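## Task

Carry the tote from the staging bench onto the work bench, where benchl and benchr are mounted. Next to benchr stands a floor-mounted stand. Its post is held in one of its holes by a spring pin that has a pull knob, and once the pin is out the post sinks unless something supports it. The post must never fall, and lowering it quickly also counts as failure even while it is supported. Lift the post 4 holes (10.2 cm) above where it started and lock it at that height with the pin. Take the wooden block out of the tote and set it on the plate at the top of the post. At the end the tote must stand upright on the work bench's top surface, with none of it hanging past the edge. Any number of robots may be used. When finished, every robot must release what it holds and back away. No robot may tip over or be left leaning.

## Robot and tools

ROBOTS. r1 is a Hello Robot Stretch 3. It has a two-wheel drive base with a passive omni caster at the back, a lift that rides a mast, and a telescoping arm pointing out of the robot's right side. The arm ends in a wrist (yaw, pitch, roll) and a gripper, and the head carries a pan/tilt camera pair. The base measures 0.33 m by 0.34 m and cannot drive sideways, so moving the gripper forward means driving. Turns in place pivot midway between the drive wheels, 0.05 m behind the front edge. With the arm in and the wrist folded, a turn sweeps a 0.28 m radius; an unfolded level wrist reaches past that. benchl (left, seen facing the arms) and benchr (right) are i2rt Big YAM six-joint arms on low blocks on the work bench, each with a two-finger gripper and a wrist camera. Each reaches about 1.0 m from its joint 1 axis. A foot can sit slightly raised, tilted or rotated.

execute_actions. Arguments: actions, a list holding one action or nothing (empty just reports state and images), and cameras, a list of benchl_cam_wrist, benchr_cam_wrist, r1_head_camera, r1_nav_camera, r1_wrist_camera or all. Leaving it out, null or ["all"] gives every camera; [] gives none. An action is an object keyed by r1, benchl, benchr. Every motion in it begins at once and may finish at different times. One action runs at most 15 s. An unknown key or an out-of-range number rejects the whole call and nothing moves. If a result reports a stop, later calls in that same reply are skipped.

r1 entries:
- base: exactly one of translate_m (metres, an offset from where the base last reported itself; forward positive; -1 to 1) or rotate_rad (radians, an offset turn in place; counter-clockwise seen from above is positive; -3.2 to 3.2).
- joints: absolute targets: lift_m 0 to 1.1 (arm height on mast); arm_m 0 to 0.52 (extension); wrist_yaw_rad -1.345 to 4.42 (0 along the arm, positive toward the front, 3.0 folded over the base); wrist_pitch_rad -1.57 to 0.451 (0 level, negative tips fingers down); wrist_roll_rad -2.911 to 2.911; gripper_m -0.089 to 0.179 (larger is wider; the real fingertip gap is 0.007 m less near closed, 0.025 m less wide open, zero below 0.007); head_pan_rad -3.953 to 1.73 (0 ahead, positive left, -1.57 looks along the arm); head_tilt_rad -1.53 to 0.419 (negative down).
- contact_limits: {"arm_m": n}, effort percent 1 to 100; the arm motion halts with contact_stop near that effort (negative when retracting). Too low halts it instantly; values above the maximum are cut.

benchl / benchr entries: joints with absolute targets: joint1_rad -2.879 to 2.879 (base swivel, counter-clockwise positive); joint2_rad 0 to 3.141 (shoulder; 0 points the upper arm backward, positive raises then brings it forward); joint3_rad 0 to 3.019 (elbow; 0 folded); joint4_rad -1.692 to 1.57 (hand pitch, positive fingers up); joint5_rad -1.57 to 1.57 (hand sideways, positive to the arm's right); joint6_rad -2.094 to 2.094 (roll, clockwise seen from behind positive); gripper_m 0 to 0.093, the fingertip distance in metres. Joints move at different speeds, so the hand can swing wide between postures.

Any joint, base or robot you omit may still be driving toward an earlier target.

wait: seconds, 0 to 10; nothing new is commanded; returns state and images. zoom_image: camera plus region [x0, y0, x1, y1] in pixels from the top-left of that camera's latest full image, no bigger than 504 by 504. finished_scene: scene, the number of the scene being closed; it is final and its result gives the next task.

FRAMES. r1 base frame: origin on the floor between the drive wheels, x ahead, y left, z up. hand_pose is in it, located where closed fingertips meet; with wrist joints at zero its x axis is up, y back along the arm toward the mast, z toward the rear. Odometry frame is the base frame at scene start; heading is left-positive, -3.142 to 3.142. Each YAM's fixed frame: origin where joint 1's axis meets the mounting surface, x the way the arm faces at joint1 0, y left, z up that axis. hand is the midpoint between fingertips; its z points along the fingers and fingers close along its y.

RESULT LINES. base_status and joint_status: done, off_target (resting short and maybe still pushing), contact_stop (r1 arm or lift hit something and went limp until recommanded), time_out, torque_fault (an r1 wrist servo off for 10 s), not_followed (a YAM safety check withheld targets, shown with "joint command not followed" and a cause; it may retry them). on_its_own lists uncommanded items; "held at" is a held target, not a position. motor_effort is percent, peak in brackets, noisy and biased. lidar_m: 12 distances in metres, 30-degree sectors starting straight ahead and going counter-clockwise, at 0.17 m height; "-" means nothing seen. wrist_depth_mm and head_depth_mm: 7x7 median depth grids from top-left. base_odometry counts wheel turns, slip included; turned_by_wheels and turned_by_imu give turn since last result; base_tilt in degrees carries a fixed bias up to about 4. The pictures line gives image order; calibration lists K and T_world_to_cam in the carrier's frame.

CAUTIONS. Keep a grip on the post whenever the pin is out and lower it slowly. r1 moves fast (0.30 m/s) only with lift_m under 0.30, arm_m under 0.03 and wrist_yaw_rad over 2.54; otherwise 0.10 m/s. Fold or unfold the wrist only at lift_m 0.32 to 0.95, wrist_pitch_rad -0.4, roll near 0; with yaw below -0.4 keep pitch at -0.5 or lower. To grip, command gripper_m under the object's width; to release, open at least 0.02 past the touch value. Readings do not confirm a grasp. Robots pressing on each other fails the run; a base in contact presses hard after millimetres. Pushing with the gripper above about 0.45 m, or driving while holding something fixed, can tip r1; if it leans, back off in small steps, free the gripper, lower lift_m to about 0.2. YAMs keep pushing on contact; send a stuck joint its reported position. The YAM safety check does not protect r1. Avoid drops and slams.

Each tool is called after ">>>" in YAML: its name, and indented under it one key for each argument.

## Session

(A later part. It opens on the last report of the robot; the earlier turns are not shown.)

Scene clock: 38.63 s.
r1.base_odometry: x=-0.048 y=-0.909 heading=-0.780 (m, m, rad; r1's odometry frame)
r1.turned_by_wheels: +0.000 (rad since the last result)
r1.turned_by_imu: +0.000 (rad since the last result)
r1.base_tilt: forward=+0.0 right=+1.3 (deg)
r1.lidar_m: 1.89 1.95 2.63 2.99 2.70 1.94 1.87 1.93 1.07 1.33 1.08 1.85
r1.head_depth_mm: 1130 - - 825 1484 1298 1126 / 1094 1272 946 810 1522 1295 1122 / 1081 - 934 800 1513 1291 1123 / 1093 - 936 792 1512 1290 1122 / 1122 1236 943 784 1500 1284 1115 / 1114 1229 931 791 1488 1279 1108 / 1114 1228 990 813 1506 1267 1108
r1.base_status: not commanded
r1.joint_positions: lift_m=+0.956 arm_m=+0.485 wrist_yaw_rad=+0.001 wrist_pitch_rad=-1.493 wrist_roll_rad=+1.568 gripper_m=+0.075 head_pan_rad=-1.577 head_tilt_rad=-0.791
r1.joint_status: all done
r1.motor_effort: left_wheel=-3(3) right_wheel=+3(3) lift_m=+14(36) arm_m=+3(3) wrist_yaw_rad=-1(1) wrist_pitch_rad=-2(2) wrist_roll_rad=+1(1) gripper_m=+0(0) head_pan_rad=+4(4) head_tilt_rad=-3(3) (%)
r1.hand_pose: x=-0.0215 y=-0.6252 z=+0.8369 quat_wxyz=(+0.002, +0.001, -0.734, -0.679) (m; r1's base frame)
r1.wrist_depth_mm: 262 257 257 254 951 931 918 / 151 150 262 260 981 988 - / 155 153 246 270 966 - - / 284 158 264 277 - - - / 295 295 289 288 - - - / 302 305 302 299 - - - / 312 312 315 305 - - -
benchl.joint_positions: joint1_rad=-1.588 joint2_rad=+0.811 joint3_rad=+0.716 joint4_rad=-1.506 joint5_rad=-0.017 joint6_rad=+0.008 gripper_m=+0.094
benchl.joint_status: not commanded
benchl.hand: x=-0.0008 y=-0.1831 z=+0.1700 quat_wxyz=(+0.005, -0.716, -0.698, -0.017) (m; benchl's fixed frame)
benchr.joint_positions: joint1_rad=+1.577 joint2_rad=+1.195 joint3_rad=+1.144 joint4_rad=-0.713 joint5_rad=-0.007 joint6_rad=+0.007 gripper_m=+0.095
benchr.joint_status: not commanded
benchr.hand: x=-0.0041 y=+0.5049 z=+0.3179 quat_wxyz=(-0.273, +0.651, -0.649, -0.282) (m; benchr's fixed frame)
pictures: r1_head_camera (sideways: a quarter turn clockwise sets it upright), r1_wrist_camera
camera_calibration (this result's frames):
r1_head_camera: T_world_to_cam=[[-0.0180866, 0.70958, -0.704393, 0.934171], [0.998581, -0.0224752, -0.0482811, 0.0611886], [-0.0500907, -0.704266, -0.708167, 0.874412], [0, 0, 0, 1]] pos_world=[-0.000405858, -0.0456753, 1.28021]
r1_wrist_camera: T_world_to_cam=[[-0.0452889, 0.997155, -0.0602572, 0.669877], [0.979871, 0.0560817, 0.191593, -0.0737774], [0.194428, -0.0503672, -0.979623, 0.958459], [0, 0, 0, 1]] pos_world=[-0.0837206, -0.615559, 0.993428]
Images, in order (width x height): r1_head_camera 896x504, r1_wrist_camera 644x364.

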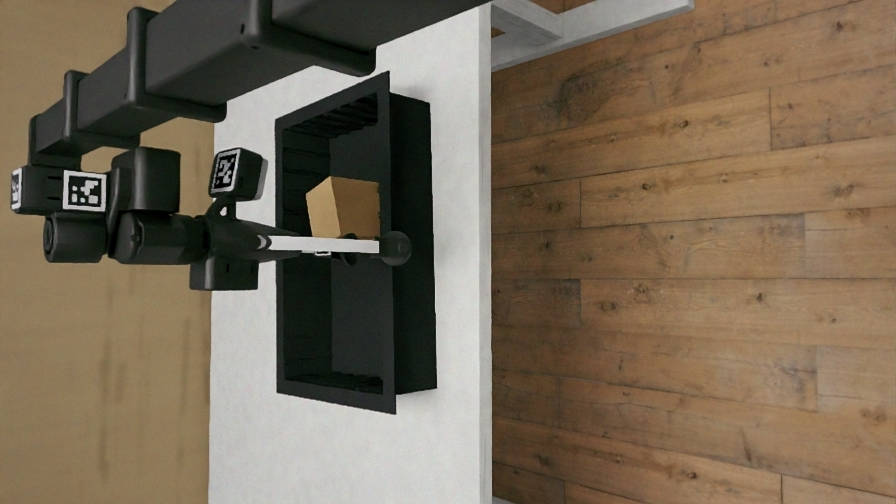

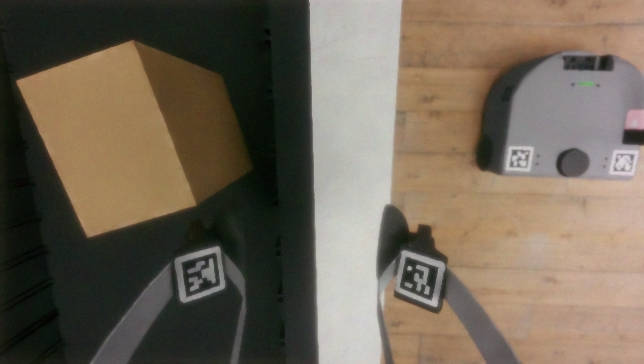

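>>> execute_actions:
  actions:
    - {"r1":{"joints":{"lift_m":0.88,"arm_m":0.493}}}
  cameras: []

>>> execute_actions:
  actions:
    - {"r1":{"joints":{"gripper_m":-0.06}}}
  cameras: []

>>> execute_actions:
  actions:
    - {"r1":{"joints":{"lift_m":0.94}}}
  cameras: ["r1_head_camera","r1_wrist_camera"]

Scene clock: 40.80 s.
r1.base_odometry: x=-0.048 y=-0.909 heading=-0.780 (m, m, rad; r1's odometry frame)
r1.turned_by_wheels: +0.000 (rad since the last result)
r1.turned_by_imu: +0.000 (rad since the last result)
r1.base_tilt: forward=-0.1 right=+1.3 (deg)
r1.lidar_m: 1.88 1.95 2.63 2.99 2.69 1.94 1.86 1.92 1.07 1.33 1.08 1.85
r1.head_depth_mm: 1135 1271 1073 - - 1275 1109 / 1131 1254 - 809 1526 1289 1129 / 1128 - 936 801 1519 1293 1130 / 1122 1250 906 788 1509 1288 1119 / 1124 1244 940 786 1505 1278 1115 / 1112 1226 928 794 1493 1278 1113 / 1112 1222 997 813 1492 1276 1108
r1.base_status: not commanded
r1.joint_positions: lift_m=+0.881 arm_m=+0.493 wrist_yaw_rad=+0.001 wrist_pitch_rad=-1.493 wrist_roll_rad=+1.568 gripper_m=+0.075 head_pan_rad=-1.577 head_tilt_rad=-0.791
r1.joint_status: all done
r1.motor_effort: left_wheel=-3(3) right_wheel=+3(3) lift_m=+15(17) arm_m=+3(4) wrist_yaw_rad=-1(1) wrist_pitch_rad=-2(2) wrist_roll_rad=+1(1) gripper_m=+0(1) head_pan_rad=+5(4) head_tilt_rad=-3(3) (%)
r1.hand_pose: x=-0.0215 y=-0.6331 z=+0.7619 quat_wxyz=(+0.002, +0.001, -0.734, -0.680) (m; r1's base frame)
r1.wrist_depth_mm: 103 186 185 184 187 859 863 / 95 127 189 190 192 878 - / 90 117 194 111 198 921 - / 85 108 171 115 205 943 916 / 83 101 206 119 988 963 996 / 222 221 218 124 220 - 994 / 229 227 226 128 - - -
benchl.joint_positions: joint1_rad=-1.588 joint2_rad=+0.811 joint3_rad=+0.716 joint4_rad=-1.506 joint5_rad=-0.017 joint6_rad=+0.008 gripper_m=+0.094
benchl.joint_status: not commanded
benchl.hand: x=-0.0008 y=-0.1831 z=+0.1700 quat_wxyz=(+0.005, -0.716, -0.698, -0.017) (m; benchl's fixed frame)
benchr.joint_positions: joint1_rad=+1.577 joint2_rad=+1.195 joint3_rad=+1.144 joint4_rad=-0.713 joint5_rad=-0.007 joint6_rad=+0.007 gripper_m=+0.095
benchr.joint_status: not commanded
benchr.hand: x=-0.0041 y=+0.5049 z=+0.3179 quat_wxyz=(-0.273, +0.651, -0.649, -0.282) (m; benchr's fixed frame)
pictures: none
No camera images: the call's "cameras" was empty. Leave "cameras" out to get every camera's image.

Scene clock: 42.63 s.
r1.base_odometry: x=-0.048 y=-0.909 heading=-0.780 (m, m, rad; r1's odometry frame)
r1.turned_by_wheels: +0.000 (rad since the last result)
r1.turned_by_imu: +0.000 (rad since the last result)
r1.base_tilt: forward=-0.1 right=+1.3 (deg)
r1.lidar_m: 1.88 1.95 2.63 2.99 2.69 1.94 1.86 1.92 1.07 1.33 1.08 1.85
r1.head_depth_mm: 1129 1273 1074 - - 1269 1108 / 1136 1254 - 806 1525 1296 1128 / 1124 - 925 798 1513 1293 1120 / 1126 1243 901 786 1513 1289 1118 / 1129 1248 939 781 1498 1284 1117 / 1116 1234 928 793 1503 1278 1114 / 1115 1234 995 815 1489 1269 1113
r1.base_status: not commanded
r1.joint_positions: lift_m=+0.881 arm_m=+0.493 wrist_yaw_rad=+0.001 wrist_pitch_rad=-1.486 wrist_roll_rad=+1.567 gripper_m=-0.059 head_pan_rad=-1.577 head_tilt_rad=-0.791
r1.joint_status: all done
r1.motor_effort: left_wheel=-3(3) right_wheel=+3(3) lift_m=+15(14) arm_m=+2(3) wrist_yaw_rad=-1(1) wrist_pitch_rad=-4(6) wrist_roll_rad=+2(2) gripper_m=-33(99) head_pan_rad=+5(5) head_tilt_rad=-3(3) (%)
r1.hand_pose: x=-0.0215 y=-0.6351 z=+0.7618 quat_wxyz=(+0.002, +0.001, -0.736, -0.677) (m; r1's base frame)
r1.wrist_depth_mm: 96 185 187 105 186 865 851 / 91 120 190 108 192 903 - / 85 110 196 111 197 924 - / - 102 174 115 202 968 955 / 84 96 209 118 971 972 989 / 225 220 219 122 - 993 - / 232 229 226 127 225 - -
benchl.joint_positions: joint1_rad=-1.588 joint2_rad=+0.811 joint3_rad=+0.716 joint4_rad=-1.506 joint5_rad=-0.017 joint6_rad=+0.008 gripper_m=+0.094
benchl.joint_status: not commanded
benchl.hand: x=-0.0008 y=-0.1831 z=+0.1700 quat_wxyz=(+0.005, -0.716, -0.698, -0.017) (m; benchl's fixed frame)
benchr.joint_positions: joint1_rad=+1.577 joint2_rad=+1.195 joint3_rad=+1.144 joint4_rad=-0.713 joint5_rad=-0.007 joint6_rad=+0.007 gripper_m=+0.095
benchr.joint_status: not commanded
benchr.hand: x=-0.0041 y=+0.5049 z=+0.3179 quat_wxyz=(-0.273, +0.651, -0.649, -0.282) (m; benchr's fixed frame)
pictures: none
No camera images: the call's "cameras" was empty. Leave "cameras" out to get every camera's image.

Scene clock: 44.00 s.
r1.base_odometry: x=-0.048 y=-0.909 heading=-0.780 (m, m, rad; r1's odometry frame)
r1.turned_by_wheels: +0.000 (rad since the last result)
r1.turned_by_imu: +0.000 (rad since the last result)
r1.base_tilt: forward=+0.0 right=+1.3 (deg)
r1.lidar_m: 1.88 1.94 2.64 3.00 2.69 1.94 1.86 1.92 1.07 1.33 1.08 1.85
r1.head_depth_mm: 1130 1244 - 814 1490 1298 1131 / 1094 - 872 785 1515 1297 1124 / 1086 1329 768 782 1519 1291 1123 / 1103 - 779 778 1509 1285 1119 / 1120 1242 937 775 1504 1284 1114 / 1118 1231 924 794 1500 1281 1114 / 1111 1220 996 814 1491 1276 1110
r1.base_status: not commanded
r1.joint_positions: lift_m=+0.939 arm_m=+0.493 wrist_yaw_rad=+0.003 wrist_pitch_rad=-1.479 wrist_roll_rad=+1.563 gripper_m=-0.052 head_pan_rad=-1.577 head_tilt_rad=-0.791
r1.joint_status: all done
r1.on_its_own: gripper_m is held at -0.053, not at your -0.060, by its stall guard, which is still easing
r1.motor_effort: left_wheel=-1(3) right_wheel=+1(3) lift_m=+37(40) arm_m=+2(2) wrist_yaw_rad=-2(2) wrist_pitch_rad=-7(7) wrist_roll_rad=+3(3) gripper_m=-28(33) head_pan_rad=+4(5) head_tilt_rad=-3(3) (%)
r1.hand_pose: x=-0.0215 y=-0.6370 z=+0.8207 quat_wxyz=(+0.004, +0.003, -0.739, -0.674) (m; r1's base frame)
r1.wrist_depth_mm: 98 122 208 113 243 901 905 / 99 116 180 116 251 936 - / 103 112 169 120 260 992 - / 106 108 162 124 987 - 988 / 111 245 239 126 - - - / 283 268 250 131 - - - / 289 287 256 137 - - -
benchl.joint_positions: joint1_rad=-1.588 joint2_rad=+0.811 joint3_rad=+0.716 joint4_rad=-1.506 joint5_rad=-0.017 joint6_rad=+0.008 gripper_m=+0.094
benchl.joint_status: not commanded
benchl.hand: x=-0.0008 y=-0.1831 z=+0.1700 quat_wxyz=(+0.005, -0.716, -0.698, -0.017) (m; benchl's fixed frame)
benchr.joint_positions: joint1_rad=+1.577 joint2_rad=+1.195 joint3_rad=+1.144 joint4_rad=-0.713 joint5_rad=-0.007 joint6_rad=+0.007 gripper_m=+0.095
benchr.joint_status: not commanded
benchr.hand: x=-0.0041 y=+0.5049 z=+0.3179 quat_wxyz=(-0.273, +0.651, -0.649, -0.282) (m; benchr's fixed frame)
pictures: r1_head_camera (sideways: a quarter turn clockwise sets it upright), r1_wrist_camera
camera_calibration (this result's frames):
r1_head_camera: T_world_to_cam=[[-0.0180866, 0.70958, -0.704393, 0.934171], [0.998581, -0.0224752, -0.0482811, 0.0611886], [-0.0500907, -0.704266, -0.708167, 0.874412], [0, 0, 0, 1]] pos_world=[-0.000405858, -0.0456753, 1.28021]
r1_wrist_camera: T_world_to_cam=[[-0.0516309, 0.995869, -0.0746973, 0.691599], [0.979558, 0.0650629, 0.19035, -0.0632766], [0.194424, -0.0633423, -0.97887, 0.933108], [0, 0, 0, 1]] pos_world=[-0.0837275, -0.62552, 0.977097]
Images, in order (width x height): r1_head_camera 896x504, r1_wrist_camera 644x364.

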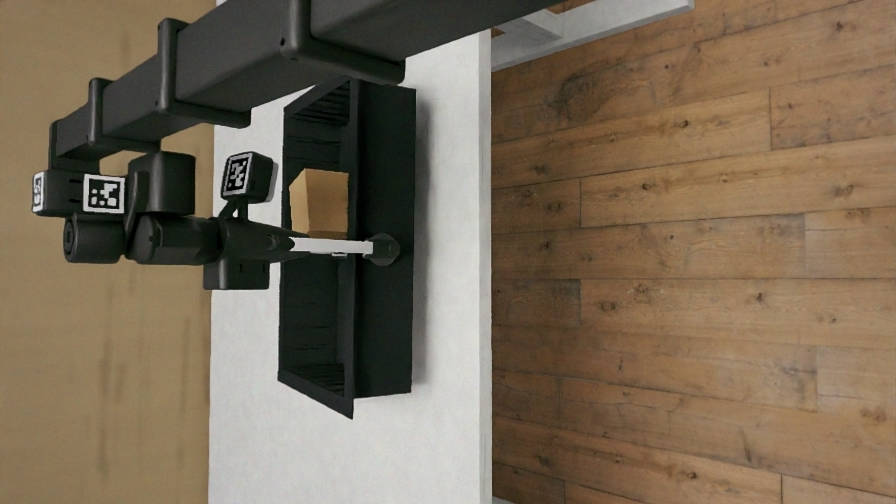

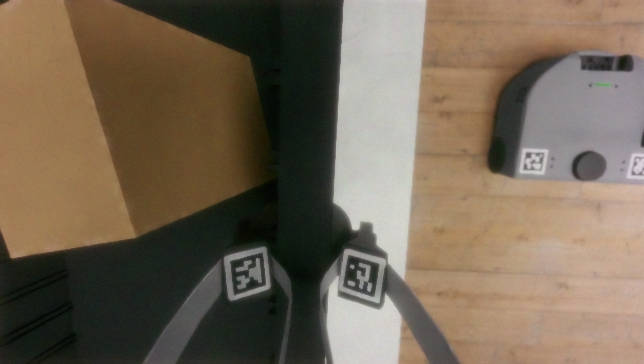

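>>> execute_actions:
  actions:
    - {"r1":{"joints":{"lift_m":1.03,"wrist_pitch_rad":-1.3,"gripper_m":-0.045}}}
  cameras: ["r1_head_camera","r1_wrist_camera"]

Scene clock: 46.30 s.
r1.base_odometry: x=-0.048 y=-0.909 heading=-0.780 (m, m, rad; r1's odometry frame)
r1.turned_by_wheels: +0.000 (rad since the last result)
r1.turned_by_imu: +0.000 (rad since the last result)
r1.base_tilt: forward=+0.0 right=+1.3 (deg)
r1.lidar_m: 1.88 1.94 2.63 2.99 2.70 1.95 1.87 1.92 1.07 1.33 1.08 1.85
r1.head_depth_mm: - 1270 1030 839 1483 1304 1132 / 1155 1265 727 832 1521 1289 1125 / 1166 1266 717 831 1514 1288 1122 / 1102 1252 713 824 1510 1279 1120 / 1118 1244 705 820 1499 1281 1114 / 1119 1226 900 819 1492 1278 1114 / 1114 1225 992 812 1493 1274 1105
r1.base_status: not commanded
r1.joint_positions: lift_m=+1.029 arm_m=+0.493 wrist_yaw_rad=+0.002 wrist_pitch_rad=-1.345 wrist_roll_rad=+1.570 gripper_m=-0.038 head_pan_rad=-1.577 head_tilt_rad=-0.791
r1.joint_status: gripper_m off_target (ended at -0.038, target -0.045); the others done
r1.on_its_own: gripper_m is held at -0.039, not at your -0.045, by its stall guard, which is still easing
r1.motor_effort: left_wheel=-3(3) right_wheel=+3(3) lift_m=+40(45) arm_m=+1(2) wrist_yaw_rad=-2(2) wrist_pitch_rad=+14(15) wrist_roll_rad=+0(3) gripper_m=-22(25) head_pan_rad=+4(4) head_tilt_rad=-3(3) (%)
r1.hand_pose: x=-0.0215 y=-0.6713 z=+0.9127 quat_wxyz=(+0.001, +0.001, -0.782, -0.623) (m; r1's base frame)
r1.wrist_depth_mm: 267 300 281 157 312 941 909 / 215 246 285 134 321 975 - / 219 251 288 135 332 - - / 427 318 296 166 346 - 997 / 442 327 310 135 356 - 989 / 465 332 326 140 363 - - / 474 327 300 177 381 - -
benchl.joint_positions: joint1_rad=-1.588 joint2_rad=+0.811 joint3_rad=+0.716 joint4_rad=-1.506 joint5_rad=-0.017 joint6_rad=+0.008 gripper_m=+0.094
benchl.joint_status: not commanded
benchl.hand: x=-0.0008 y=-0.1831 z=+0.1700 quat_wxyz=(+0.005, -0.716, -0.698, -0.017) (m; benchl's fixed frame)
benchr.joint_positions: joint1_rad=+1.577 joint2_rad=+1.195 joint3_rad=+1.144 joint4_rad=-0.713 joint5_rad=-0.007 joint6_rad=+0.007 gripper_m=+0.095
benchr.joint_status: not commanded
benchr.hand: x=-0.0041 y=+0.5049 z=+0.3179 quat_wxyz=(-0.273, +0.651, -0.649, -0.282) (m; benchr's fixed frame)
pictures: r1_head_camera (sideways: a quarter turn clockwise sets it upright), r1_wrist_camera
camera_calibration (this result's frames):
r1_head_camera: T_world_to_cam=[[-0.0180864, 0.709624, -0.704349, 0.934114], [0.998581, -0.0224721, -0.0482822, 0.0611899], [-0.0500903, -0.704223, -0.70821, 0.874469], [0, 0, 0, 1]] pos_world=[-0.000405845, -0.0456739, 1.2802]
r1_wrist_camera: T_world_to_cam=[[-0.0444419, 0.97737, -0.206815, 0.840994], [0.97981, 0.0830375, 0.181872, -0.0588394], [0.19493, -0.194556, -0.961327, 0.916929], [0, 0, 0, 1]] pos_world=[-0.0837102, -0.638682, 1.0661]
Images, in order (width x height): r1_head_camera 896x504, r1_wrist_camera 644x364.

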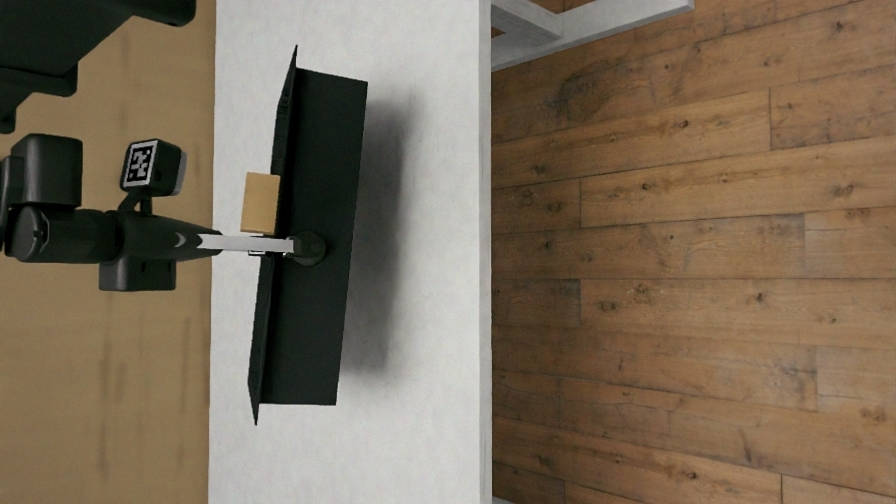

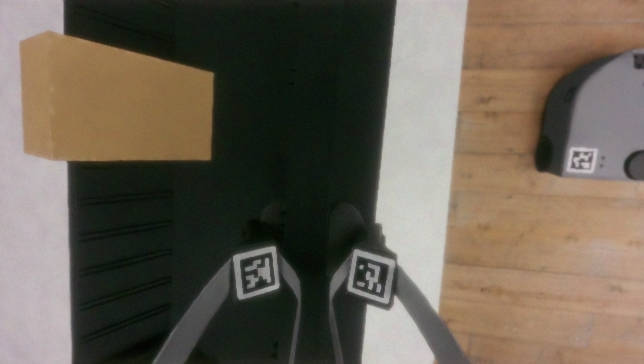

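>>> execute_actions:
  actions:
    - {"r1":{"joints":{"lift_m":0.885,"wrist_pitch_rad":-1.45}}}
  cameras: ["r1_head_camera","r1_wrist_camera"]

>>> execute_actions:
  actions:
    - {"r1":{"joints":{"gripper_m":0.07}}}
  cameras: ["r1_head_camera","r1_wrist_camera"]

Scene clock: 49.50 s.
r1.base_odometry: x=-0.048 y=-0.909 heading=-0.780 (m, m, rad; r1's odometry frame)
r1.turned_by_wheels: +0.000 (rad since the last result)
r1.turned_by_imu: +0.000 (rad since the last result)
r1.base_tilt: forward=+0.0 right=+1.3 (deg)
r1.lidar_m: 1.88 1.94 2.63 2.99 2.70 1.95 1.86 1.92 1.07 1.33 1.08 1.85
r1.head_depth_mm: 1126 1276 1076 - - 1291 1111 / 1133 1245 - 794 1522 1294 1124 / 1108 - 922 796 1508 1292 1125 / 1128 1245 934 799 1511 1289 1121 / 1122 1243 959 801 1501 1281 1116 / 1119 1231 933 803 1491 1281 1112 / 1108 1223 995 815 1491 1276 1110
r1.base_status: not commanded
r1.joint_positions: lift_m=+0.888 arm_m=+0.493 wrist_yaw_rad=+0.000 wrist_pitch_rad=-1.456 wrist_roll_rad=+1.572 gripper_m=-0.031 head_pan_rad=-1.577 head_tilt_rad=-0.791
r1.joint_status: lift_m contact_stop (moved -0.142 of -0.144); the others done
r1.on_its_own: gripper_m is held at -0.030, not at your -0.045, by its stall guard, which is still easing; lift_m is slack since a contact_stop, until your next command for it
r1.motor_effort: left_wheel=-4(5) right_wheel=+5(6) lift_m=+25(33) arm_m=+2(1) wrist_yaw_rad=+0(2) wrist_pitch_rad=+2(15) wrist_roll_rad=+0(1) gripper_m=-5(21) head_pan_rad=+4(4) head_tilt_rad=-3(3) (%)
r1.hand_pose: x=-0.0215 y=-0.6429 z=+0.7690 quat_wxyz=(+0.000, -0.001, -0.746, -0.666) (m; r1's base frame)
r1.wrist_depth_mm: 202 200 196 112 191 868 839 / 207 205 203 115 197 894 - / 214 211 209 120 203 915 - / 224 221 215 123 209 937 936 / 231 226 222 127 217 984 947 / 240 235 230 131 998 - 970 / 250 244 239 136 232 - -
benchl.joint_positions: joint1_rad=-1.588 joint2_rad=+0.811 joint3_rad=+0.716 joint4_rad=-1.506 joint5_rad=-0.017 joint6_rad=+0.008 gripper_m=+0.094
benchl.joint_status: not commanded
benchl.hand: x=-0.0008 y=-0.1831 z=+0.1700 quat_wxyz=(+0.005, -0.716, -0.698, -0.017) (m; benchl's fixed frame)
benchr.joint_positions: joint1_rad=+1.577 joint2_rad=+1.195 joint3_rad=+1.144 joint4_rad=-0.713 joint5_rad=-0.007 joint6_rad=+0.007 gripper_m=+0.095
benchr.joint_status: not commanded
benchr.hand: x=-0.0041 y=+0.5049 z=+0.3179 quat_wxyz=(-0.273, +0.651, -0.649, -0.282) (m; benchr's fixed frame)
pictures: r1_head_camera (sideways: a quarter turn clockwise sets it upright), r1_wrist_camera
camera_calibration (this result's frames):
r1_head_camera: T_world_to_cam=[[-0.0180862, 0.70966, -0.704312, 0.934066], [0.998581, -0.0224695, -0.048283, 0.061191], [-0.0500901, -0.704186, -0.708247, 0.874516], [0, 0, 0, 1]] pos_world=[-0.000405838, -0.0456728, 1.2802]
r1_wrist_camera: T_world_to_cam=[[-0.0405714, 0.994403, -0.0975493, 0.710514], [0.980067, 0.0586079, 0.189824, -0.0567996], [0.194479, -0.0879035, -0.97696, 0.864925], [0, 0, 0, 1]] pos_world=[-0.0837155, -0.627179, 0.925089]
Images, in order (width x height): r1_head_camera 896x504, r1_wrist_camera 644x364.

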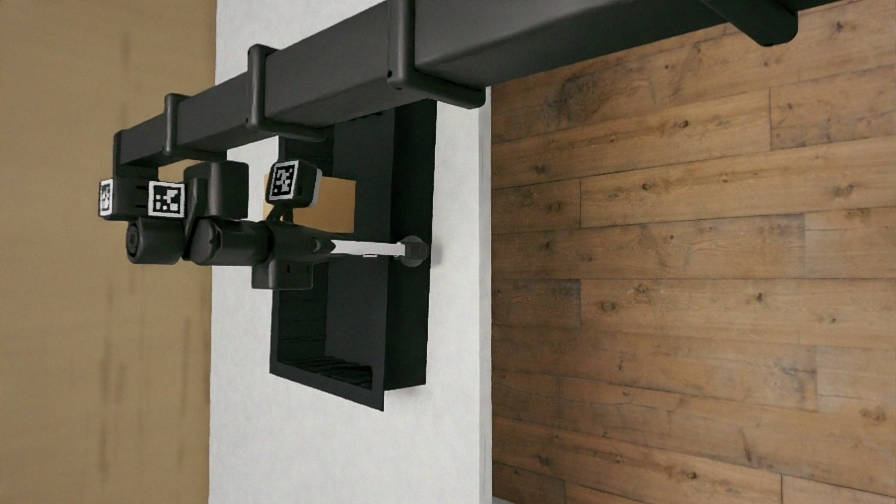

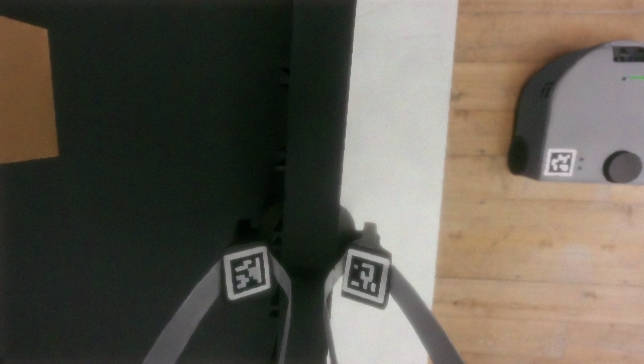

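not run: a stop came earlier in this reply.

>>> execute_actions:
  actions:
    - {"r1":{"joints":{"gripper_m":0.07}}}
  cameras: []

>>> execute_actions:
  actions:
    - {"r1":{"joints":{"lift_m":1.08,"wrist_pitch_rad":-1.5}}}
  cameras: []

>>> execute_actions:
  actions:
    - {"r1":{"base":{"rotate_rad":-0.6},"joints":{"gripper_m":0.15}}}
  cameras: []

>>> execute_actions:
  actions:
    - {"r1":{"base":{"translate_m":0.32}}}
  cameras: []

>>> execute_actions:
  actions:
    - {"r1":{"base":{"rotate_rad":0.6}}}
  cameras: []

>>> execute_actions:
  actions:
    - {"r1":{"base":{"translate_m":-0.31}}}
  cameras: ["r1_head_camera","r1_wrist_camera"]

Scene clock: 53.70 s.
r1.base_odometry: x=-0.048 y=-0.909 heading=-0.780 (m, m, rad; r1's odometry frame)
r1.turned_by_wheels: +0.000 (rad since the last result)
r1.turned_by_imu: +0.000 (rad since the last result)
r1.base_tilt: forward=+0.0 right=+1.4 (deg)
r1.lidar_m: 1.89 1.95 2.62 2.99 2.70 1.95 1.87 1.92 1.07 1.33 1.08 1.86
r1.head_depth_mm: 1132 1267 1073 - - 1295 1110 / 1132 1242 - 793 1518 1300 1130 / 1105 - 920 798 1517 1287 1122 / 1122 1251 932 796 1510 1284 1125 / 1116 1239 957 798 1506 1280 1118 / 1122 1234 928 805 1503 1270 1108 / 1113 1223 995 814 1494 1272 1110
r1.base_status: not commanded
r1.joint_positions: lift_m=+0.888 arm_m=+0.493 wrist_yaw_rad=+0.000 wrist_pitch_rad=-1.447 wrist_roll_rad=+1.572 gripper_m=+0.070 head_pan_rad=-1.577 head_tilt_rad=-0.791
r1.joint_status: all done
r1.on_its_own: lift_m is slack since a contact_stop, until your next command for it
r1.motor_effort: left_wheel=-3(4) right_wheel=+4(5) lift_m=+25(25) arm_m=+1(2) wrist_yaw_rad=+0(1) wrist_pitch_rad=-1(2) wrist_roll_rad=+0(0) gripper_m=+1(81) head_pan_rad=+4(5) head_tilt_rad=-3(3) (%)
r1.hand_pose: x=-0.0215 y=-0.6452 z=+0.7691 quat_wxyz=(+0.000, -0.001, -0.749, -0.662) (m; r1's base frame)
r1.wrist_depth_mm: 201 200 194 110 189 894 851 / 207 206 202 114 195 871 - / 214 212 208 117 201 901 - / 222 220 214 122 208 932 938 / 231 227 220 126 213 936 953 / 239 233 228 130 - - 973 / 250 242 237 135 231 - -
benchl.joint_positions: joint1_rad=-1.588 joint2_rad=+0.811 joint3_rad=+0.716 joint4_rad=-1.506 joint5_rad=-0.017 joint6_rad=+0.008 gripper_m=+0.094
benchl.joint_status: not commanded
benchl.hand: x=-0.0008 y=-0.1831 z=+0.1700 quat_wxyz=(+0.005, -0.716, -0.698, -0.017) (m; benchl's fixed frame)
benchr.joint_positions: joint1_rad=+1.577 joint2_rad=+1.195 joint3_rad=+1.144 joint4_rad=-0.713 joint5_rad=-0.007 joint6_rad=+0.007 gripper_m=+0.095
benchr.joint_status: not commanded
benchr.hand: x=-0.0041 y=+0.5049 z=+0.3179 quat_wxyz=(-0.273, +0.651, -0.649, -0.282) (m; benchr's fixed frame)
pictures: none
No camera images: the call's "cameras" was empty. Leave "cameras" out to get every camera's image.

Scene clock: 56.27 s.
r1.base_odometry: x=-0.048 y=-0.909 heading=-0.780 (m, m, rad; r1's odometry frame)
r1.turned_by_wheels: +0.000 (rad since the last result)
r1.turned_by_imu: +0.000 (rad since the last result)
r1.base_tilt: forward=+0.0 right=+1.3 (deg)
r1.lidar_m: 1.88 1.95 2.62 2.99 2.69 1.94 1.86 1.93 1.08 1.33 1.09 1.85
r1.head_depth_mm: 1132 1270 1034 839 1488 1297 1132 / 1124 1265 942 791 1519 1303 1123 / 1107 1260 920 797 1514 1289 1119 / - 1261 938 800 1513 1288 1119 / 1121 1239 956 798 1512 1276 1115 / 1117 1230 926 805 1516 1278 1114 / 1109 1223 990 815 1494 1265 1112
r1.base_status: not commanded
r1.joint_positions: lift_m=+1.079 arm_m=+0.493 wrist_yaw_rad=+0.000 wrist_pitch_rad=-1.493 wrist_roll_rad=+1.572 gripper_m=+0.070 head_pan_rad=-1.577 head_tilt_rad=-0.791
r1.joint_status: all done
r1.motor_effort: left_wheel=-3(3) right_wheel=+3(4) lift_m=+35(32) arm_m=+1(2) wrist_yaw_rad=-1(0) wrist_pitch_rad=-2(2) wrist_roll_rad=-1(0) gripper_m=+0(0) head_pan_rad=+4(4) head_tilt_rad=-2(3) (%)
r1.hand_pose: x=-0.0215 y=-0.6334 z=+0.9608 quat_wxyz=(+0.000, -0.001, -0.734, -0.679) (m; r1's base frame)
r1.wrist_depth_mm: 314 380 379 372 - - - / 275 324 383 388 - - - / 283 353 403 395 - - - / 381 411 413 411 - - - / 393 422 423 420 - - - / 446 406 432 431 - - - / 474 376 370 452 - - -
benchl.joint_positions: joint1_rad=-1.588 joint2_rad=+0.811 joint3_rad=+0.716 joint4_rad=-1.506 joint5_rad=-0.017 joint6_rad=+0.008 gripper_m=+0.094
benchl.joint_status: not commanded
benchl.hand: x=-0.0008 y=-0.1831 z=+0.1700 quat_wxyz=(+0.005, -0.716, -0.698, -0.017) (m; benchl's fixed frame)
benchr.joint_positions: joint1_rad=+1.577 joint2_rad=+1.195 joint3_rad=+1.144 joint4_rad=-0.713 joint5_rad=-0.007 joint6_rad=+0.007 gripper_m=+0.095
benchr.joint_status: not commanded
benchr.hand: x=-0.0041 y=+0.5049 z=+0.3179 quat_wxyz=(-0.273, +0.651, -0.649, -0.282) (m; benchr's fixed frame)
pictures: none
No camera images: the call's "cameras" was empty. Leave "cameras" out to get every camera's image.

Scene clock: 58.30 s.
r1.base_odometry: x=-0.048 y=-0.909 heading=-1.380 (m, m, rad; r1's odometry frame)
r1.turned_by_wheels: -0.600 (rad since the last result)
r1.turned_by_imu: -0.601 (rad since the last result)
r1.base_tilt: forward=-0.1 right=+1.3 (deg)
r1.lidar_m: 1.73 1.88 1.92 2.45 3.41 2.95 2.01 1.86 1.90 1.07 1.33 1.08
r1.head_depth_mm: 1821 2054 2225 1839 1524 1301 1129 / 1652 1961 2173 1840 1526 1298 1128 / 1487 1773 1021 1839 1514 1290 1125 / - 1530 980 1708 1501 1290 1116 / 1308 1363 1009 1474 1503 1281 1116 / 1223 1295 1002 815 1497 1277 1112 / 1154 1246 921 758 1483 1273 1111
r1.base_status: done
r1.joint_positions: lift_m=+1.079 arm_m=+0.493 wrist_yaw_rad=+0.000 wrist_pitch_rad=-1.493 wrist_roll_rad=+1.572 gripper_m=+0.150 head_pan_rad=-1.577 head_tilt_rad=-0.791
r1.joint_status: all done
r1.motor_effort: left_wheel=+3(9) right_wheel=-4(9) lift_m=+35(35) arm_m=+1(2) wrist_yaw_rad=+0(0) wrist_pitch_rad=-2(2) wrist_roll_rad=+0(0) gripper_m=+0(83) head_pan_rad=+4(5) head_tilt_rad=-3(3) (%)
r1.hand_pose: x=-0.0215 y=-0.6335 z=+0.9608 quat_wxyz=(+0.000, -0.001, -0.734, -0.679) (m; r1's base frame)
r1.wrist_depth_mm: 381 380 - - - - - / 397 390 - - - - - / 411 405 410 - - - - / 418 419 420 - - - - / 438 430 430 - - - - / 453 449 446 439 - - - / 474 467 459 447 - - -
benchl.joint_positions: joint1_rad=-1.588 joint2_rad=+0.811 joint3_rad=+0.716 joint4_rad=-1.506 joint5_rad=-0.017 joint6_rad=+0.008 gripper_m=+0.094
benchl.joint_status: not commanded
benchl.hand: x=-0.0008 y=-0.1831 z=+0.1700 quat_wxyz=(+0.005, -0.716, -0.698, -0.017) (m; benchl's fixed frame)
benchr.joint_positions: joint1_rad=+1.577 joint2_rad=+1.195 joint3_rad=+1.144 joint4_rad=-0.713 joint5_rad=-0.007 joint6_rad=+0.007 gripper_m=+0.095
benchr.joint_status: not commanded
benchr.hand: x=-0.0041 y=+0.5049 z=+0.3179 quat_wxyz=(-0.273, +0.651, -0.649, -0.282) (m; benchr's fixed frame)
pictures: none
No camera images: the call's "cameras" was empty. Leave "cameras" out to get every camera's image.

Scene clock: 63.10 s.
r1.base_odometry: x=+0.013 y=-1.224 heading=-1.380 (m, m, rad; r1's odometry frame)
r1.turned_by_wheels: +0.000 (rad since the last result)
r1.turned_by_imu: -0.001 (rad since the last result)
r1.base_tilt: forward=-0.1 right=+1.4 (deg)
r1.lidar_m: 1.48 1.62 1.65 2.10 3.59 3.35 2.28 2.12 1.12 1.11 1.14 0.79
r1.head_depth_mm: 1556 1868 1034 1750 1531 1295 1128 / 1423 1604 1024 886 1497 1293 1128 / 1280 1386 1018 783 1511 1287 1123 / - 1308 932 752 1438 1291 1120 / 1125 1243 839 742 712 1283 1114 / 1044 1177 995 788 658 1281 1110 / 982 1104 997 765 653 1221 1109
r1.base_status: done
r1.joint_positions: lift_m=+1.079 arm_m=+0.493 wrist_yaw_rad=+0.000 wrist_pitch_rad=-1.493 wrist_roll_rad=+1.572 gripper_m=+0.150 head_pan_rad=-1.577 head_tilt_rad=-0.791
r1.joint_status: not commanded
r1.motor_effort: left_wheel=+4(9) right_wheel=-4(6) lift_m=+35(35) arm_m=+2(2) wrist_yaw_rad=+0(0) wrist_pitch_rad=-2(2) wrist_roll_rad=-1(0) gripper_m=+1(0) head_pan_rad=+4(5) head_tilt_rad=-3(2) (%)
r1.hand_pose: x=-0.0215 y=-0.6335 z=+0.9608 quat_wxyz=(+0.000, -0.001, -0.734, -0.679) (m; r1's base frame)
r1.wrist_depth_mm: 384 381 380 372 - - - / 398 394 316 383 - - - / 411 389 400 399 397 - - / 419 366 415 407 406 - - / 441 368 410 420 417 - - / 454 309 320 437 426 - - / 469 468 398 449 442 446 -
benchl.joint_positions: joint1_rad=-1.588 joint2_rad=+0.811 joint3_rad=+0.716 joint4_rad=-1.506 joint5_rad=-0.017 joint6_rad=+0.008 gripper_m=+0.094
benchl.joint_status: not commanded
benchl.hand: x=-0.0008 y=-0.1831 z=+0.1700 quat_wxyz=(+0.005, -0.716, -0.698, -0.017) (m; benchl's fixed frame)
benchr.joint_positions: joint1_rad=+1.577 joint2_rad=+1.195 joint3_rad=+1.144 joint4_rad=-0.713 joint5_rad=-0.007 joint6_rad=+0.007 gripper_m=+0.095
benchr.joint_status: not commanded
benchr.hand: x=-0.0041 y=+0.5049 z=+0.3179 quat_wxyz=(-0.273, +0.651, -0.649, -0.282) (m; benchr's fixed frame)
pictures: none
No camera images: the call's "cameras" was empty. Leave "cameras" out to get every camera's image.

Scene clock: 65.00 s.
r1.base_odometry: x=+0.013 y=-1.224 heading=-0.780 (m, m, rad; r1's odometry frame)
r1.turned_by_wheels: +0.600 (rad since the last result)
r1.turned_by_imu: +0.601 (rad since the last result)
r1.base_tilt: forward=-0.1 right=+1.3 (deg)
r1.lidar_m: 1.62 1.68 2.27 3.15 3.06 2.21 2.12 1.11 1.19 1.14 0.79 1.59
r1.head_depth_mm: 968 1110 1033 795 672 1300 1132 / 963 1110 1024 805 676 1292 1124 / 943 1100 1018 758 683 1286 1125 / - 1105 978 803 680 1291 1119 / 957 1100 1006 800 674 1284 1112 / 956 1093 999 794 675 1277 1116 / 950 1090 995 790 671 1265 1106
r1.base_status: done
r1.joint_positions: lift_m=+1.079 arm_m=+0.493 wrist_yaw_rad=+0.000 wrist_pitch_rad=-1.493 wrist_roll_rad=+1.572 gripper_m=+0.150 head_pan_rad=-1.577 head_tilt_rad=-0.791
r1.joint_status: not commanded
r1.motor_effort: left_wheel=-3(8) right_wheel=+3(10) lift_m=+35(35) arm_m=+1(2) wrist_yaw_rad=+0(0) wrist_pitch_rad=-2(2) wrist_roll_rad=+0(1) gripper_m=+1(1) head_pan_rad=+4(4) head_tilt_rad=-3(3) (%)
r1.hand_pose: x=-0.0215 y=-0.6335 z=+0.9608 quat_wxyz=(+0.000, -0.001, -0.734, -0.679) (m; r1's base frame)
r1.wrist_depth_mm: 381 383 375 379 369 317 - / 396 395 377 381 377 310 - / 408 407 405 402 393 393 - / 422 423 416 415 411 406 - / 436 431 434 429 425 422 - / 452 448 444 444 440 - - / 473 466 460 452 454 452 -
benchl.joint_positions: joint1_rad=-1.588 joint2_rad=+0.811 joint3_rad=+0.716 joint4_rad=-1.506 joint5_rad=-0.017 joint6_rad=+0.008 gripper_m=+0.094
benchl.joint_status: not commanded
benchl.hand: x=-0.0008 y=-0.1831 z=+0.1700 quat_wxyz=(+0.005, -0.716, -0.698, -0.017) (m; benchl's fixed frame)
benchr.joint_positions: joint1_rad=+1.577 joint2_rad=+1.195 joint3_rad=+1.144 joint4_rad=-0.713 joint5_rad=-0.007 joint6_rad=+0.007 gripper_m=+0.095
benchr.joint_status: not commanded
benchr.hand: x=-0.0041 y=+0.5049 z=+0.3179 quat_wxyz=(-0.273, +0.651, -0.649, -0.282) (m; benchr's fixed frame)
pictures: none
No camera images: the call's "cameras" was empty. Leave "cameras" out to get every camera's image.

Scene clock: 69.70 s.
r1.base_odometry: x=-0.207 y=-1.006 heading=-0.780 (m, m, rad; r1's odometry frame)
r1.turned_by_wheels: +0.000 (rad since the last result)
r1.turned_by_imu: +0.001 (rad since the last result)
r1.base_tilt: forward=+0.0 right=+1.3 (deg)
r1.lidar_m: 1.94 2.00 2.70 3.19 2.62 1.89 1.82 1.66 0.90 1.15 0.97 1.00
r1.head_depth_mm: 971 1117 1030 814 688 1292 1129 / 971 1115 1027 751 670 1291 1124 / 952 1110 1019 797 664 1288 1124 / - 1112 974 774 665 1288 1121 / 960 1100 1009 793 667 1283 1121 / 956 1098 1000 767 671 1279 1116 / 954 1100 995 723 670 1265 1110
r1.base_status: done
r1.joint_positions: lift_m=+1.079 arm_m=+0.493 wrist_yaw_rad=+0.000 wrist_pitch_rad=-1.493 wrist_roll_rad=+1.572 gripper_m=+0.150 head_pan_rad=-1.577 head_tilt_rad=-0.791
r1.joint_status: not commanded
r1.motor_effort: left_wheel=-4(8) right_wheel=+4(6) lift_m=+35(35) arm_m=+1(1) wrist_yaw_rad=+0(0) wrist_pitch_rad=-2(2) wrist_roll_rad=-1(1) gripper_m=+1(1) head_pan_rad=+4(4) head_tilt_rad=-3(3) (%)
r1.hand_pose: x=-0.0215 y=-0.6335 z=+0.9608 quat_wxyz=(+0.000, -0.001, -0.734, -0.679) (m; r1's base frame)
r1.wrist_depth_mm: 384 382 379 354 337 290 - / 392 401 386 384 381 321 - / 408 406 397 388 391 325 - / 424 423 411 402 404 347 - / 435 430 425 417 418 - - / 454 450 441 441 430 - - / 480 471 411 418 425 449 -
benchl.joint_positions: joint1_rad=-1.588 joint2_rad=+0.811 joint3_rad=+0.716 joint4_rad=-1.506 joint5_rad=-0.017 joint6_rad=+0.008 gripper_m=+0.094
benchl.joint_status: not commanded
benchl.hand: x=-0.0008 y=-0.1831 z=+0.1700 quat_wxyz=(+0.005, -0.716, -0.698, -0.017) (m; benchl's fixed frame)
benchr.joint_positions: joint1_rad=+1.577 joint2_rad=+1.195 joint3_rad=+1.144 joint4_rad=-0.713 joint5_rad=-0.007 joint6_rad=+0.007 gripper_m=+0.095
benchr.joint_status: not commanded
benchr.hand: x=-0.0041 y=+0.5049 z=+0.3179 quat_wxyz=(-0.273, +0.651, -0.649, -0.282) (m; benchr's fixed frame)
pictures: r1_head_camera (sideways: a quarter turn clockwise sets it upright), r1_wrist_camera
camera_calibration (this result's frames):
r1_head_camera: T_world_to_cam=[[-0.0180862, 0.70966, -0.704312, 0.934066], [0.998581, -0.0224696, -0.048283, 0.061191], [-0.0500901, -0.704186, -0.708247, 0.874516], [0, 0, 0, 1]] pos_world=[-0.000405838, -0.0456728, 1.2802]
r1_wrist_camera: T_world_to_cam=[[-0.0405438, 0.997324, -0.060839, 0.686384], [0.980069, 0.0515458, 0.191851, -0.100181], [0.194474, -0.051848, -0.979536, 1.07844], [0, 0, 0, 1]] pos_world=[-0.0837154, -0.623468, 1.11735]
Images, in order (width x height): r1_head_camera 896x504, r1_wrist_camera 644x364.

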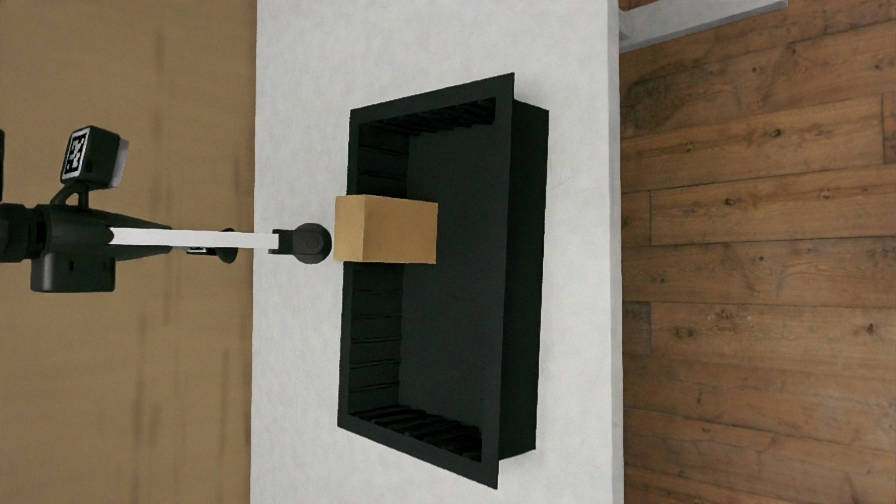

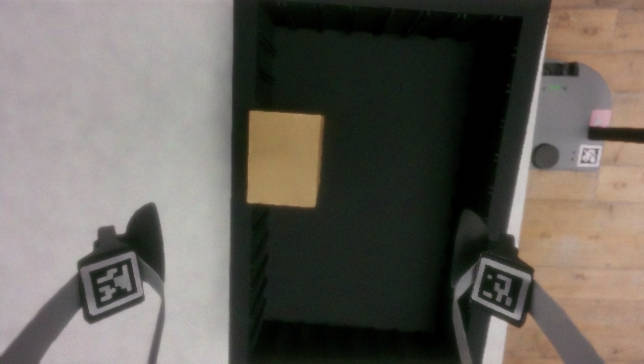

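>>> execute_actions:
  actions:
    - {"r1":{"base":{"translate_m":-0.025},"joints":{"arm_m":0.52,"wrist_pitch_rad":-1.42,"lift_m":1.0}}}
  cameras: ["r1_wrist_camera"]

>>> execute_actions:
  actions:
    - {"r1":{"joints":{"lift_m":0.88}}}
  cameras: ["r1_wrist_camera"]

>>> execute_actions:
  actions:
    - {"r1":{"joints":{"gripper_m":0.02}}}
  cameras: ["r1_wrist_camera"]

>>> execute_actions:
  actions:
    - {"r1":{"joints":{"lift_m":0.97}}}
  cameras: ["r1_head_camera","r1_wrist_camera"]

Scene clock: 72.73 s.
r1.base_odometry: x=-0.225 y=-0.988 heading=-0.780 (m, m, rad; r1's odometry frame)
r1.turned_by_wheels: +0.000 (rad since the last result)
r1.turned_by_imu: +0.000 (rad since the last result)
r1.base_tilt: forward=+0.0 right=+1.4 (deg)
r1.lidar_m: 1.96 2.03 2.73 3.17 2.58 1.86 1.79 1.66 0.88 1.15 0.99 1.00
r1.head_depth_mm: - - 1032 813 687 1267 1129 / - 1115 1027 748 684 1295 1129 / - 1135 1018 800 666 1286 1121 / 963 1153 1013 776 663 1285 1118 / 960 1107 1005 794 667 1282 1117 / 958 1101 1000 791 669 1278 1116 / 959 1093 996 716 670 1271 1112
r1.base_status: done
r1.joint_positions: lift_m=+1.001 arm_m=+0.520 wrist_yaw_rad=+0.000 wrist_pitch_rad=-1.421 wrist_roll_rad=+1.572 gripper_m=+0.150 head_pan_rad=-1.577 head_tilt_rad=-0.791
r1.joint_status: all done
r1.motor_effort: left_wheel=-3(8) right_wheel=+3(6) lift_m=+15(32) arm_m=+3(4) wrist_yaw_rad=+0(1) wrist_pitch_rad=+0(1) wrist_roll_rad=-1(0) gripper_m=+1(1) head_pan_rad=+4(4) head_tilt_rad=-3(3) (%)
r1.hand_pose: x=-0.0215 y=-0.6788 z=+0.8822 quat_wxyz=(+0.000, -0.001, -0.758, -0.652) (m; r1's base frame)
r1.wrist_depth_mm: 326 315 308 232 252 240 224 / 339 328 315 300 302 293 268 / 349 339 330 271 311 299 264 / 363 354 338 202 314 308 257 / 377 362 354 209 328 312 253 / 389 374 364 289 339 - 247 / 407 394 379 359 349 336 239
benchl.joint_positions: joint1_rad=-1.588 joint2_rad=+0.811 joint3_rad=+0.716 joint4_rad=-1.506 joint5_rad=-0.017 joint6_rad=+0.008 gripper_m=+0.094
benchl.joint_status: not commanded
benchl.hand: x=-0.0008 y=-0.1831 z=+0.1700 quat_wxyz=(+0.005, -0.716, -0.698, -0.017) (m; benchl's fixed frame)
benchr.joint_positions: joint1_rad=+1.577 joint2_rad=+1.195 joint3_rad=+1.144 joint4_rad=-0.713 joint5_rad=-0.007 joint6_rad=+0.007 gripper_m=+0.095
benchr.joint_status: not commanded
benchr.hand: x=-0.0041 y=+0.5049 z=+0.3179 quat_wxyz=(-0.273, +0.651, -0.649, -0.282) (m; benchr's fixed frame)
pictures: r1_wrist_camera
camera_calibration (this result's frames):
r1_wrist_camera: T_world_to_cam=[[-0.0406005, 0.990366, -0.132387, 0.78525], [0.980065, 0.0652625, 0.187652, -0.0697499], [0.194484, -0.122129, -0.973273, 0.945869], [0, 0, 0, 1]] pos_world=[-0.0837155, -0.657616, 1.03763]
Images, in order (width x height): r1_wrist_camera 644x364.

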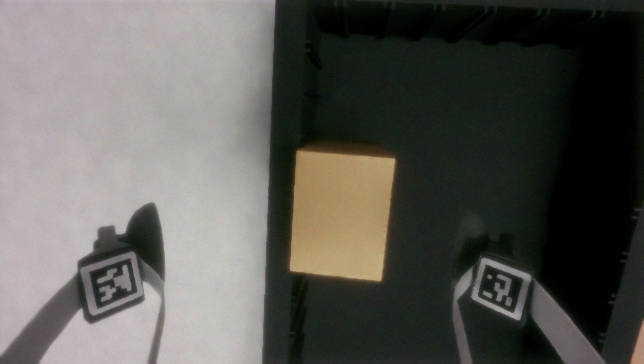

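Scene clock: 74.67 s.
r1.base_odometry: x=-0.225 y=-0.988 heading=-0.780 (m, m, rad; r1's odometry frame)
r1.turned_by_wheels: +0.000 (rad since the last result)
r1.turned_by_imu: +0.000 (rad since the last result)
r1.base_tilt: forward=-0.1 right=+1.3 (deg)
r1.lidar_m: 1.96 2.02 2.74 3.19 2.58 1.87 1.79 1.66 0.88 1.15 0.99 1.00
r1.head_depth_mm: 975 1117 1073 - - 1277 1108 / 966 1070 - 707 678 1296 1125 / 948 - 981 801 665 1294 1121 / 965 1092 753 774 663 1289 1124 / 964 1105 1006 795 667 1281 1120 / 958 1099 1003 791 668 1276 1108 / 955 1097 996 716 672 1269 1104
r1.base_status: not commanded
r1.joint_positions: lift_m=+0.881 arm_m=+0.520 wrist_yaw_rad=+0.000 wrist_pitch_rad=-1.421 wrist_roll_rad=+1.572 gripper_m=+0.150 head_pan_rad=-1.577 head_tilt_rad=-0.791
r1.joint_status: all done
r1.motor_effort: left_wheel=-3(3) right_wheel=+3(3) lift_m=+15(13) arm_m=+3(3) wrist_yaw_rad=+0(0) wrist_pitch_rad=+0(0) wrist_roll_rad=-1(0) gripper_m=+0(2) head_pan_rad=+4(4) head_tilt_rad=-3(3) (%)
r1.hand_pose: x=-0.0215 y=-0.6788 z=+0.7622 quat_wxyz=(+0.000, -0.001, -0.758, -0.652) (m; r1's base frame)
r1.wrist_depth_mm: 204 198 107 183 180 174 171 / 209 205 110 189 185 180 175 / 215 210 114 195 190 186 180 / 223 217 116 109 174 192 185 / 233 224 83 80 78 195 192 / 239 233 86 83 81 - 197 / 249 241 89 86 84 209 201
benchl.joint_positions: joint1_rad=-1.588 joint2_rad=+0.811 joint3_rad=+0.716 joint4_rad=-1.506 joint5_rad=-0.017 joint6_rad=+0.008 gripper_m=+0.094
benchl.joint_status: not commanded
benchl.hand: x=-0.0008 y=-0.1831 z=+0.1700 quat_wxyz=(+0.005, -0.716, -0.698, -0.017) (m; benchl's fixed frame)
benchr.joint_positions: joint1_rad=+1.577 joint2_rad=+1.195 joint3_rad=+1.144 joint4_rad=-0.713 joint5_rad=-0.007 joint6_rad=+0.007 gripper_m=+0.095
benchr.joint_status: not commanded
benchr.hand: x=-0.0041 y=+0.5049 z=+0.3179 quat_wxyz=(-0.273, +0.651, -0.649, -0.282) (m; benchr's fixed frame)
pictures: r1_wrist_camera
camera_calibration (this result's frames):
r1_wrist_camera: T_world_to_cam=[[-0.0406007, 0.990364, -0.132401, 0.769378], [0.980065, 0.0652655, 0.187651, -0.0472284], [0.194484, -0.122143, -0.973271, 0.829064], [0, 0, 0, 1]] pos_world=[-0.0837155, -0.657618, 0.917633]
Images, in order (width x height): r1_wrist_camera 644x364.

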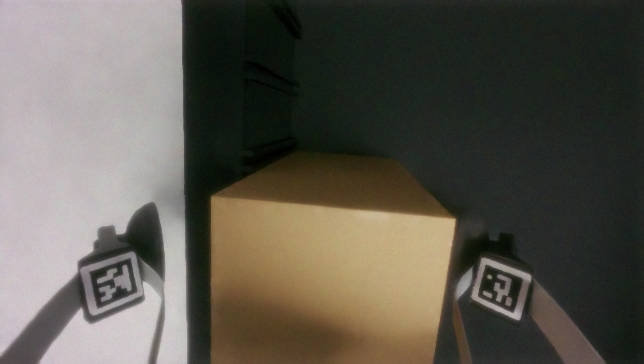

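Scene clock: 76.47 s.
r1.base_odometry: x=-0.225 y=-0.988 heading=-0.780 (m, m, rad; r1's odometry frame)
r1.turned_by_wheels: +0.000 (rad since the last result)
r1.turned_by_imu: +0.000 (rad since the last result)
r1.base_tilt: forward=-0.1 right=+1.3 (deg)
r1.lidar_m: 1.96 2.02 2.74 3.19 2.59 1.86 1.79 1.66 0.88 1.15 0.99 1.00
r1.head_depth_mm: 972 1115 1080 - - 1273 1113 / 973 1084 - 711 682 1301 1128 / 955 - 987 799 666 1293 1119 / 965 1101 751 769 666 1293 1120 / 964 1104 1012 792 669 1284 1115 / 957 1095 1002 784 673 1281 1115 / 958 1099 999 701 673 1275 1110
r1.base_status: not commanded
r1.joint_positions: lift_m=+0.881 arm_m=+0.520 wrist_yaw_rad=+0.000 wrist_pitch_rad=-1.419 wrist_roll_rad=+1.572 gripper_m=+0.021 head_pan_rad=-1.577 head_tilt_rad=-0.791
r1.joint_status: all done
r1.motor_effort: left_wheel=-4(4) right_wheel=+5(5) lift_m=+14(14) arm_m=+2(3) wrist_yaw_rad=+0(0) wrist_pitch_rad=+0(1) wrist_roll_rad=+0(1) gripper_m=-33(99) head_pan_rad=+4(4) head_tilt_rad=-3(3) (%)
r1.hand_pose: x=-0.0215 y=-0.6792 z=+0.7623 quat_wxyz=(+0.000, -0.001, -0.758, -0.652) (m; r1's base frame)
r1.wrist_depth_mm: 207 201 111 184 181 174 167 / 214 208 115 191 185 177 172 / 220 215 118 197 191 184 176 / 229 222 119 109 191 189 181 / 237 232 86 81 78 194 188 / 246 - 89 84 80 200 192 / 257 247 92 86 84 207 198
benchl.joint_positions: joint1_rad=-1.588 joint2_rad=+0.811 joint3_rad=+0.716 joint4_rad=-1.506 joint5_rad=-0.017 joint6_rad=+0.008 gripper_m=+0.094
benchl.joint_status: not commanded
benchl.hand: x=-0.0008 y=-0.1831 z=+0.1700 quat_wxyz=(+0.005, -0.716, -0.698, -0.017) (m; benchl's fixed frame)
benchr.joint_positions: joint1_rad=+1.577 joint2_rad=+1.195 joint3_rad=+1.144 joint4_rad=-0.713 joint5_rad=-0.007 joint6_rad=+0.007 gripper_m=+0.095
benchr.joint_status: not commanded
benchr.hand: x=-0.0041 y=+0.5049 z=+0.3179 quat_wxyz=(-0.273, +0.651, -0.649, -0.282) (m; benchr's fixed frame)
pictures: r1_wrist_camera
camera_calibration (this result's frames):
r1_wrist_camera: T_world_to_cam=[[-0.0405999, 0.990162, -0.133903, 0.770782], [0.980065, 0.0655493, 0.187552, -0.0469387], [0.194485, -0.123619, -0.973085, 0.827892], [0, 0, 0, 1]] pos_world=[-0.0837155, -0.657779, 0.917622]
Images, in order (width x height): r1_wrist_camera 644x364.

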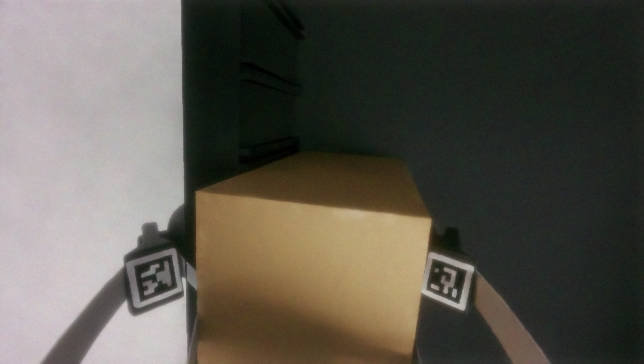

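Scene clock: 78.13 s.
r1.base_odometry: x=-0.225 y=-0.988 heading=-0.780 (m, m, rad; r1's odometry frame)
r1.turned_by_wheels: +0.000 (rad since the last result)
r1.turned_by_imu: +0.000 (rad since the last result)
r1.base_tilt: forward=-0.1 right=+1.3 (deg)
r1.lidar_m: 1.96 2.02 2.73 3.18 2.59 1.87 1.79 1.66 0.88 1.15 0.99 1.00
r1.head_depth_mm: 959 - - 810 688 1272 1129 / - 1133 990 740 685 1300 1126 / - 1090 817 763 682 1290 1124 / 950 1154 705 759 681 1283 1127 / 962 1099 809 756 675 1274 1117 / 959 1102 806 753 672 1273 1116 / 956 1095 959 705 671 1276 1105
r1.base_status: not commanded
r1.joint_positions: lift_m=+0.969 arm_m=+0.520 wrist_yaw_rad=+0.000 wrist_pitch_rad=-1.424 wrist_roll_rad=+1.572 gripper_m=+0.029 head_pan_rad=-1.577 head_tilt_rad=-0.791
r1.joint_status: all done
r1.on_its_own: gripper_m is held at +0.030, not at your +0.020, by its stall guard, which is still easing
r1.motor_effort: left_wheel=-2(4) right_wheel=+1(6) lift_m=+38(43) arm_m=+3(3) wrist_yaw_rad=+0(0) wrist_pitch_rad=+1(3) wrist_roll_rad=-1(0) gripper_m=-10(33) head_pan_rad=+4(5) head_tilt_rad=-3(3) (%)
r1.hand_pose: x=-0.0215 y=-0.6781 z=+0.8510 quat_wxyz=(+0.000, -0.001, -0.757, -0.654) (m; r1's base frame)
r1.wrist_depth_mm: 292 286 128 216 226 238 217 / 301 297 131 223 235 249 226 / 312 306 136 230 243 257 225 / 322 314 135 109 246 266 227 / 332 326 92 88 85 274 226 / 346 340 94 90 88 280 226 / 357 349 98 93 92 294 229
benchl.joint_positions: joint1_rad=-1.588 joint2_rad=+0.811 joint3_rad=+0.716 joint4_rad=-1.506 joint5_rad=-0.017 joint6_rad=+0.008 gripper_m=+0.094
benchl.joint_status: not commanded
benchl.hand: x=-0.0008 y=-0.1831 z=+0.1700 quat_wxyz=(+0.005, -0.716, -0.698, -0.017) (m; benchl's fixed frame)
benchr.joint_positions: joint1_rad=+1.577 joint2_rad=+1.195 joint3_rad=+1.144 joint4_rad=-0.713 joint5_rad=-0.007 joint6_rad=+0.007 gripper_m=+0.095
benchr.joint_status: not commanded
benchr.hand: x=-0.0041 y=+0.5049 z=+0.3179 quat_wxyz=(-0.273, +0.651, -0.649, -0.282) (m; benchr's fixed frame)
pictures: r1_head_camera (sideways: a quarter turn clockwise sets it upright), r1_wrist_camera
camera_calibration (this result's frames):
r1_head_camera: T_world_to_cam=[[-0.0180861, 0.70966, -0.704312, 0.934066], [0.998581, -0.0224698, -0.048283, 0.061191], [-0.0500903, -0.704186, -0.708247, 0.874517], [0, 0, 0, 1]] pos_world=[-0.000405849, -0.0456728, 1.2802]
r1_wrist_camera: T_world_to_cam=[[-0.0402868, 0.990778, -0.129367, 0.778074], [0.980078, 0.0643841, 0.187885, -0.0647219], [0.194482, -0.119221, -0.973634, 0.917793], [0, 0, 0, 1]] pos_world=[-0.0837155, -0.657312, 1.00641]
Images, in order (width x height): r1_head_camera 896x504, r1_wrist_camera 644x364.

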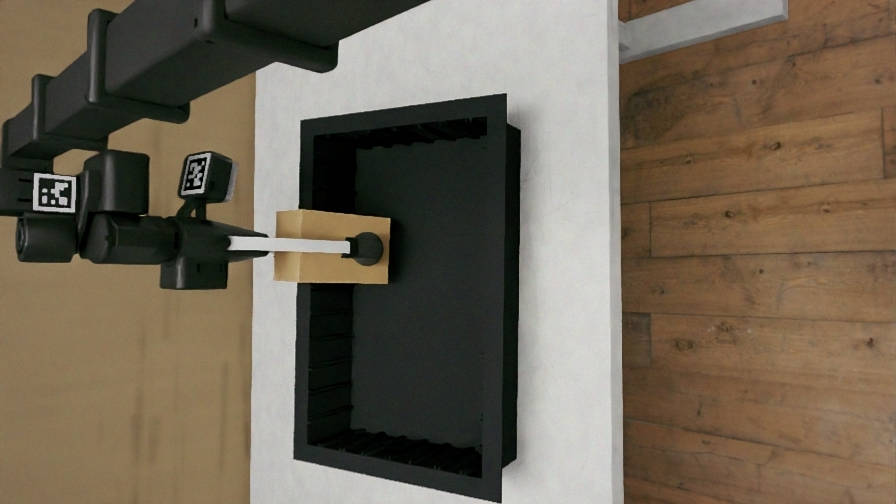

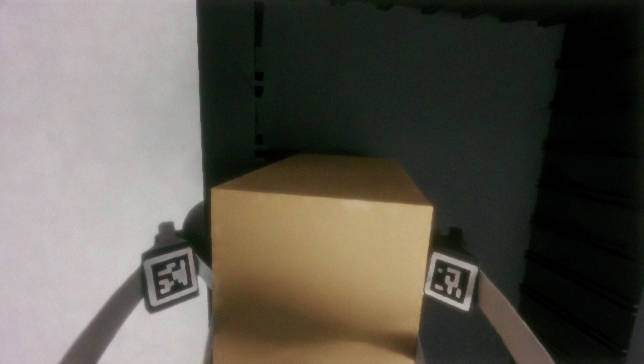

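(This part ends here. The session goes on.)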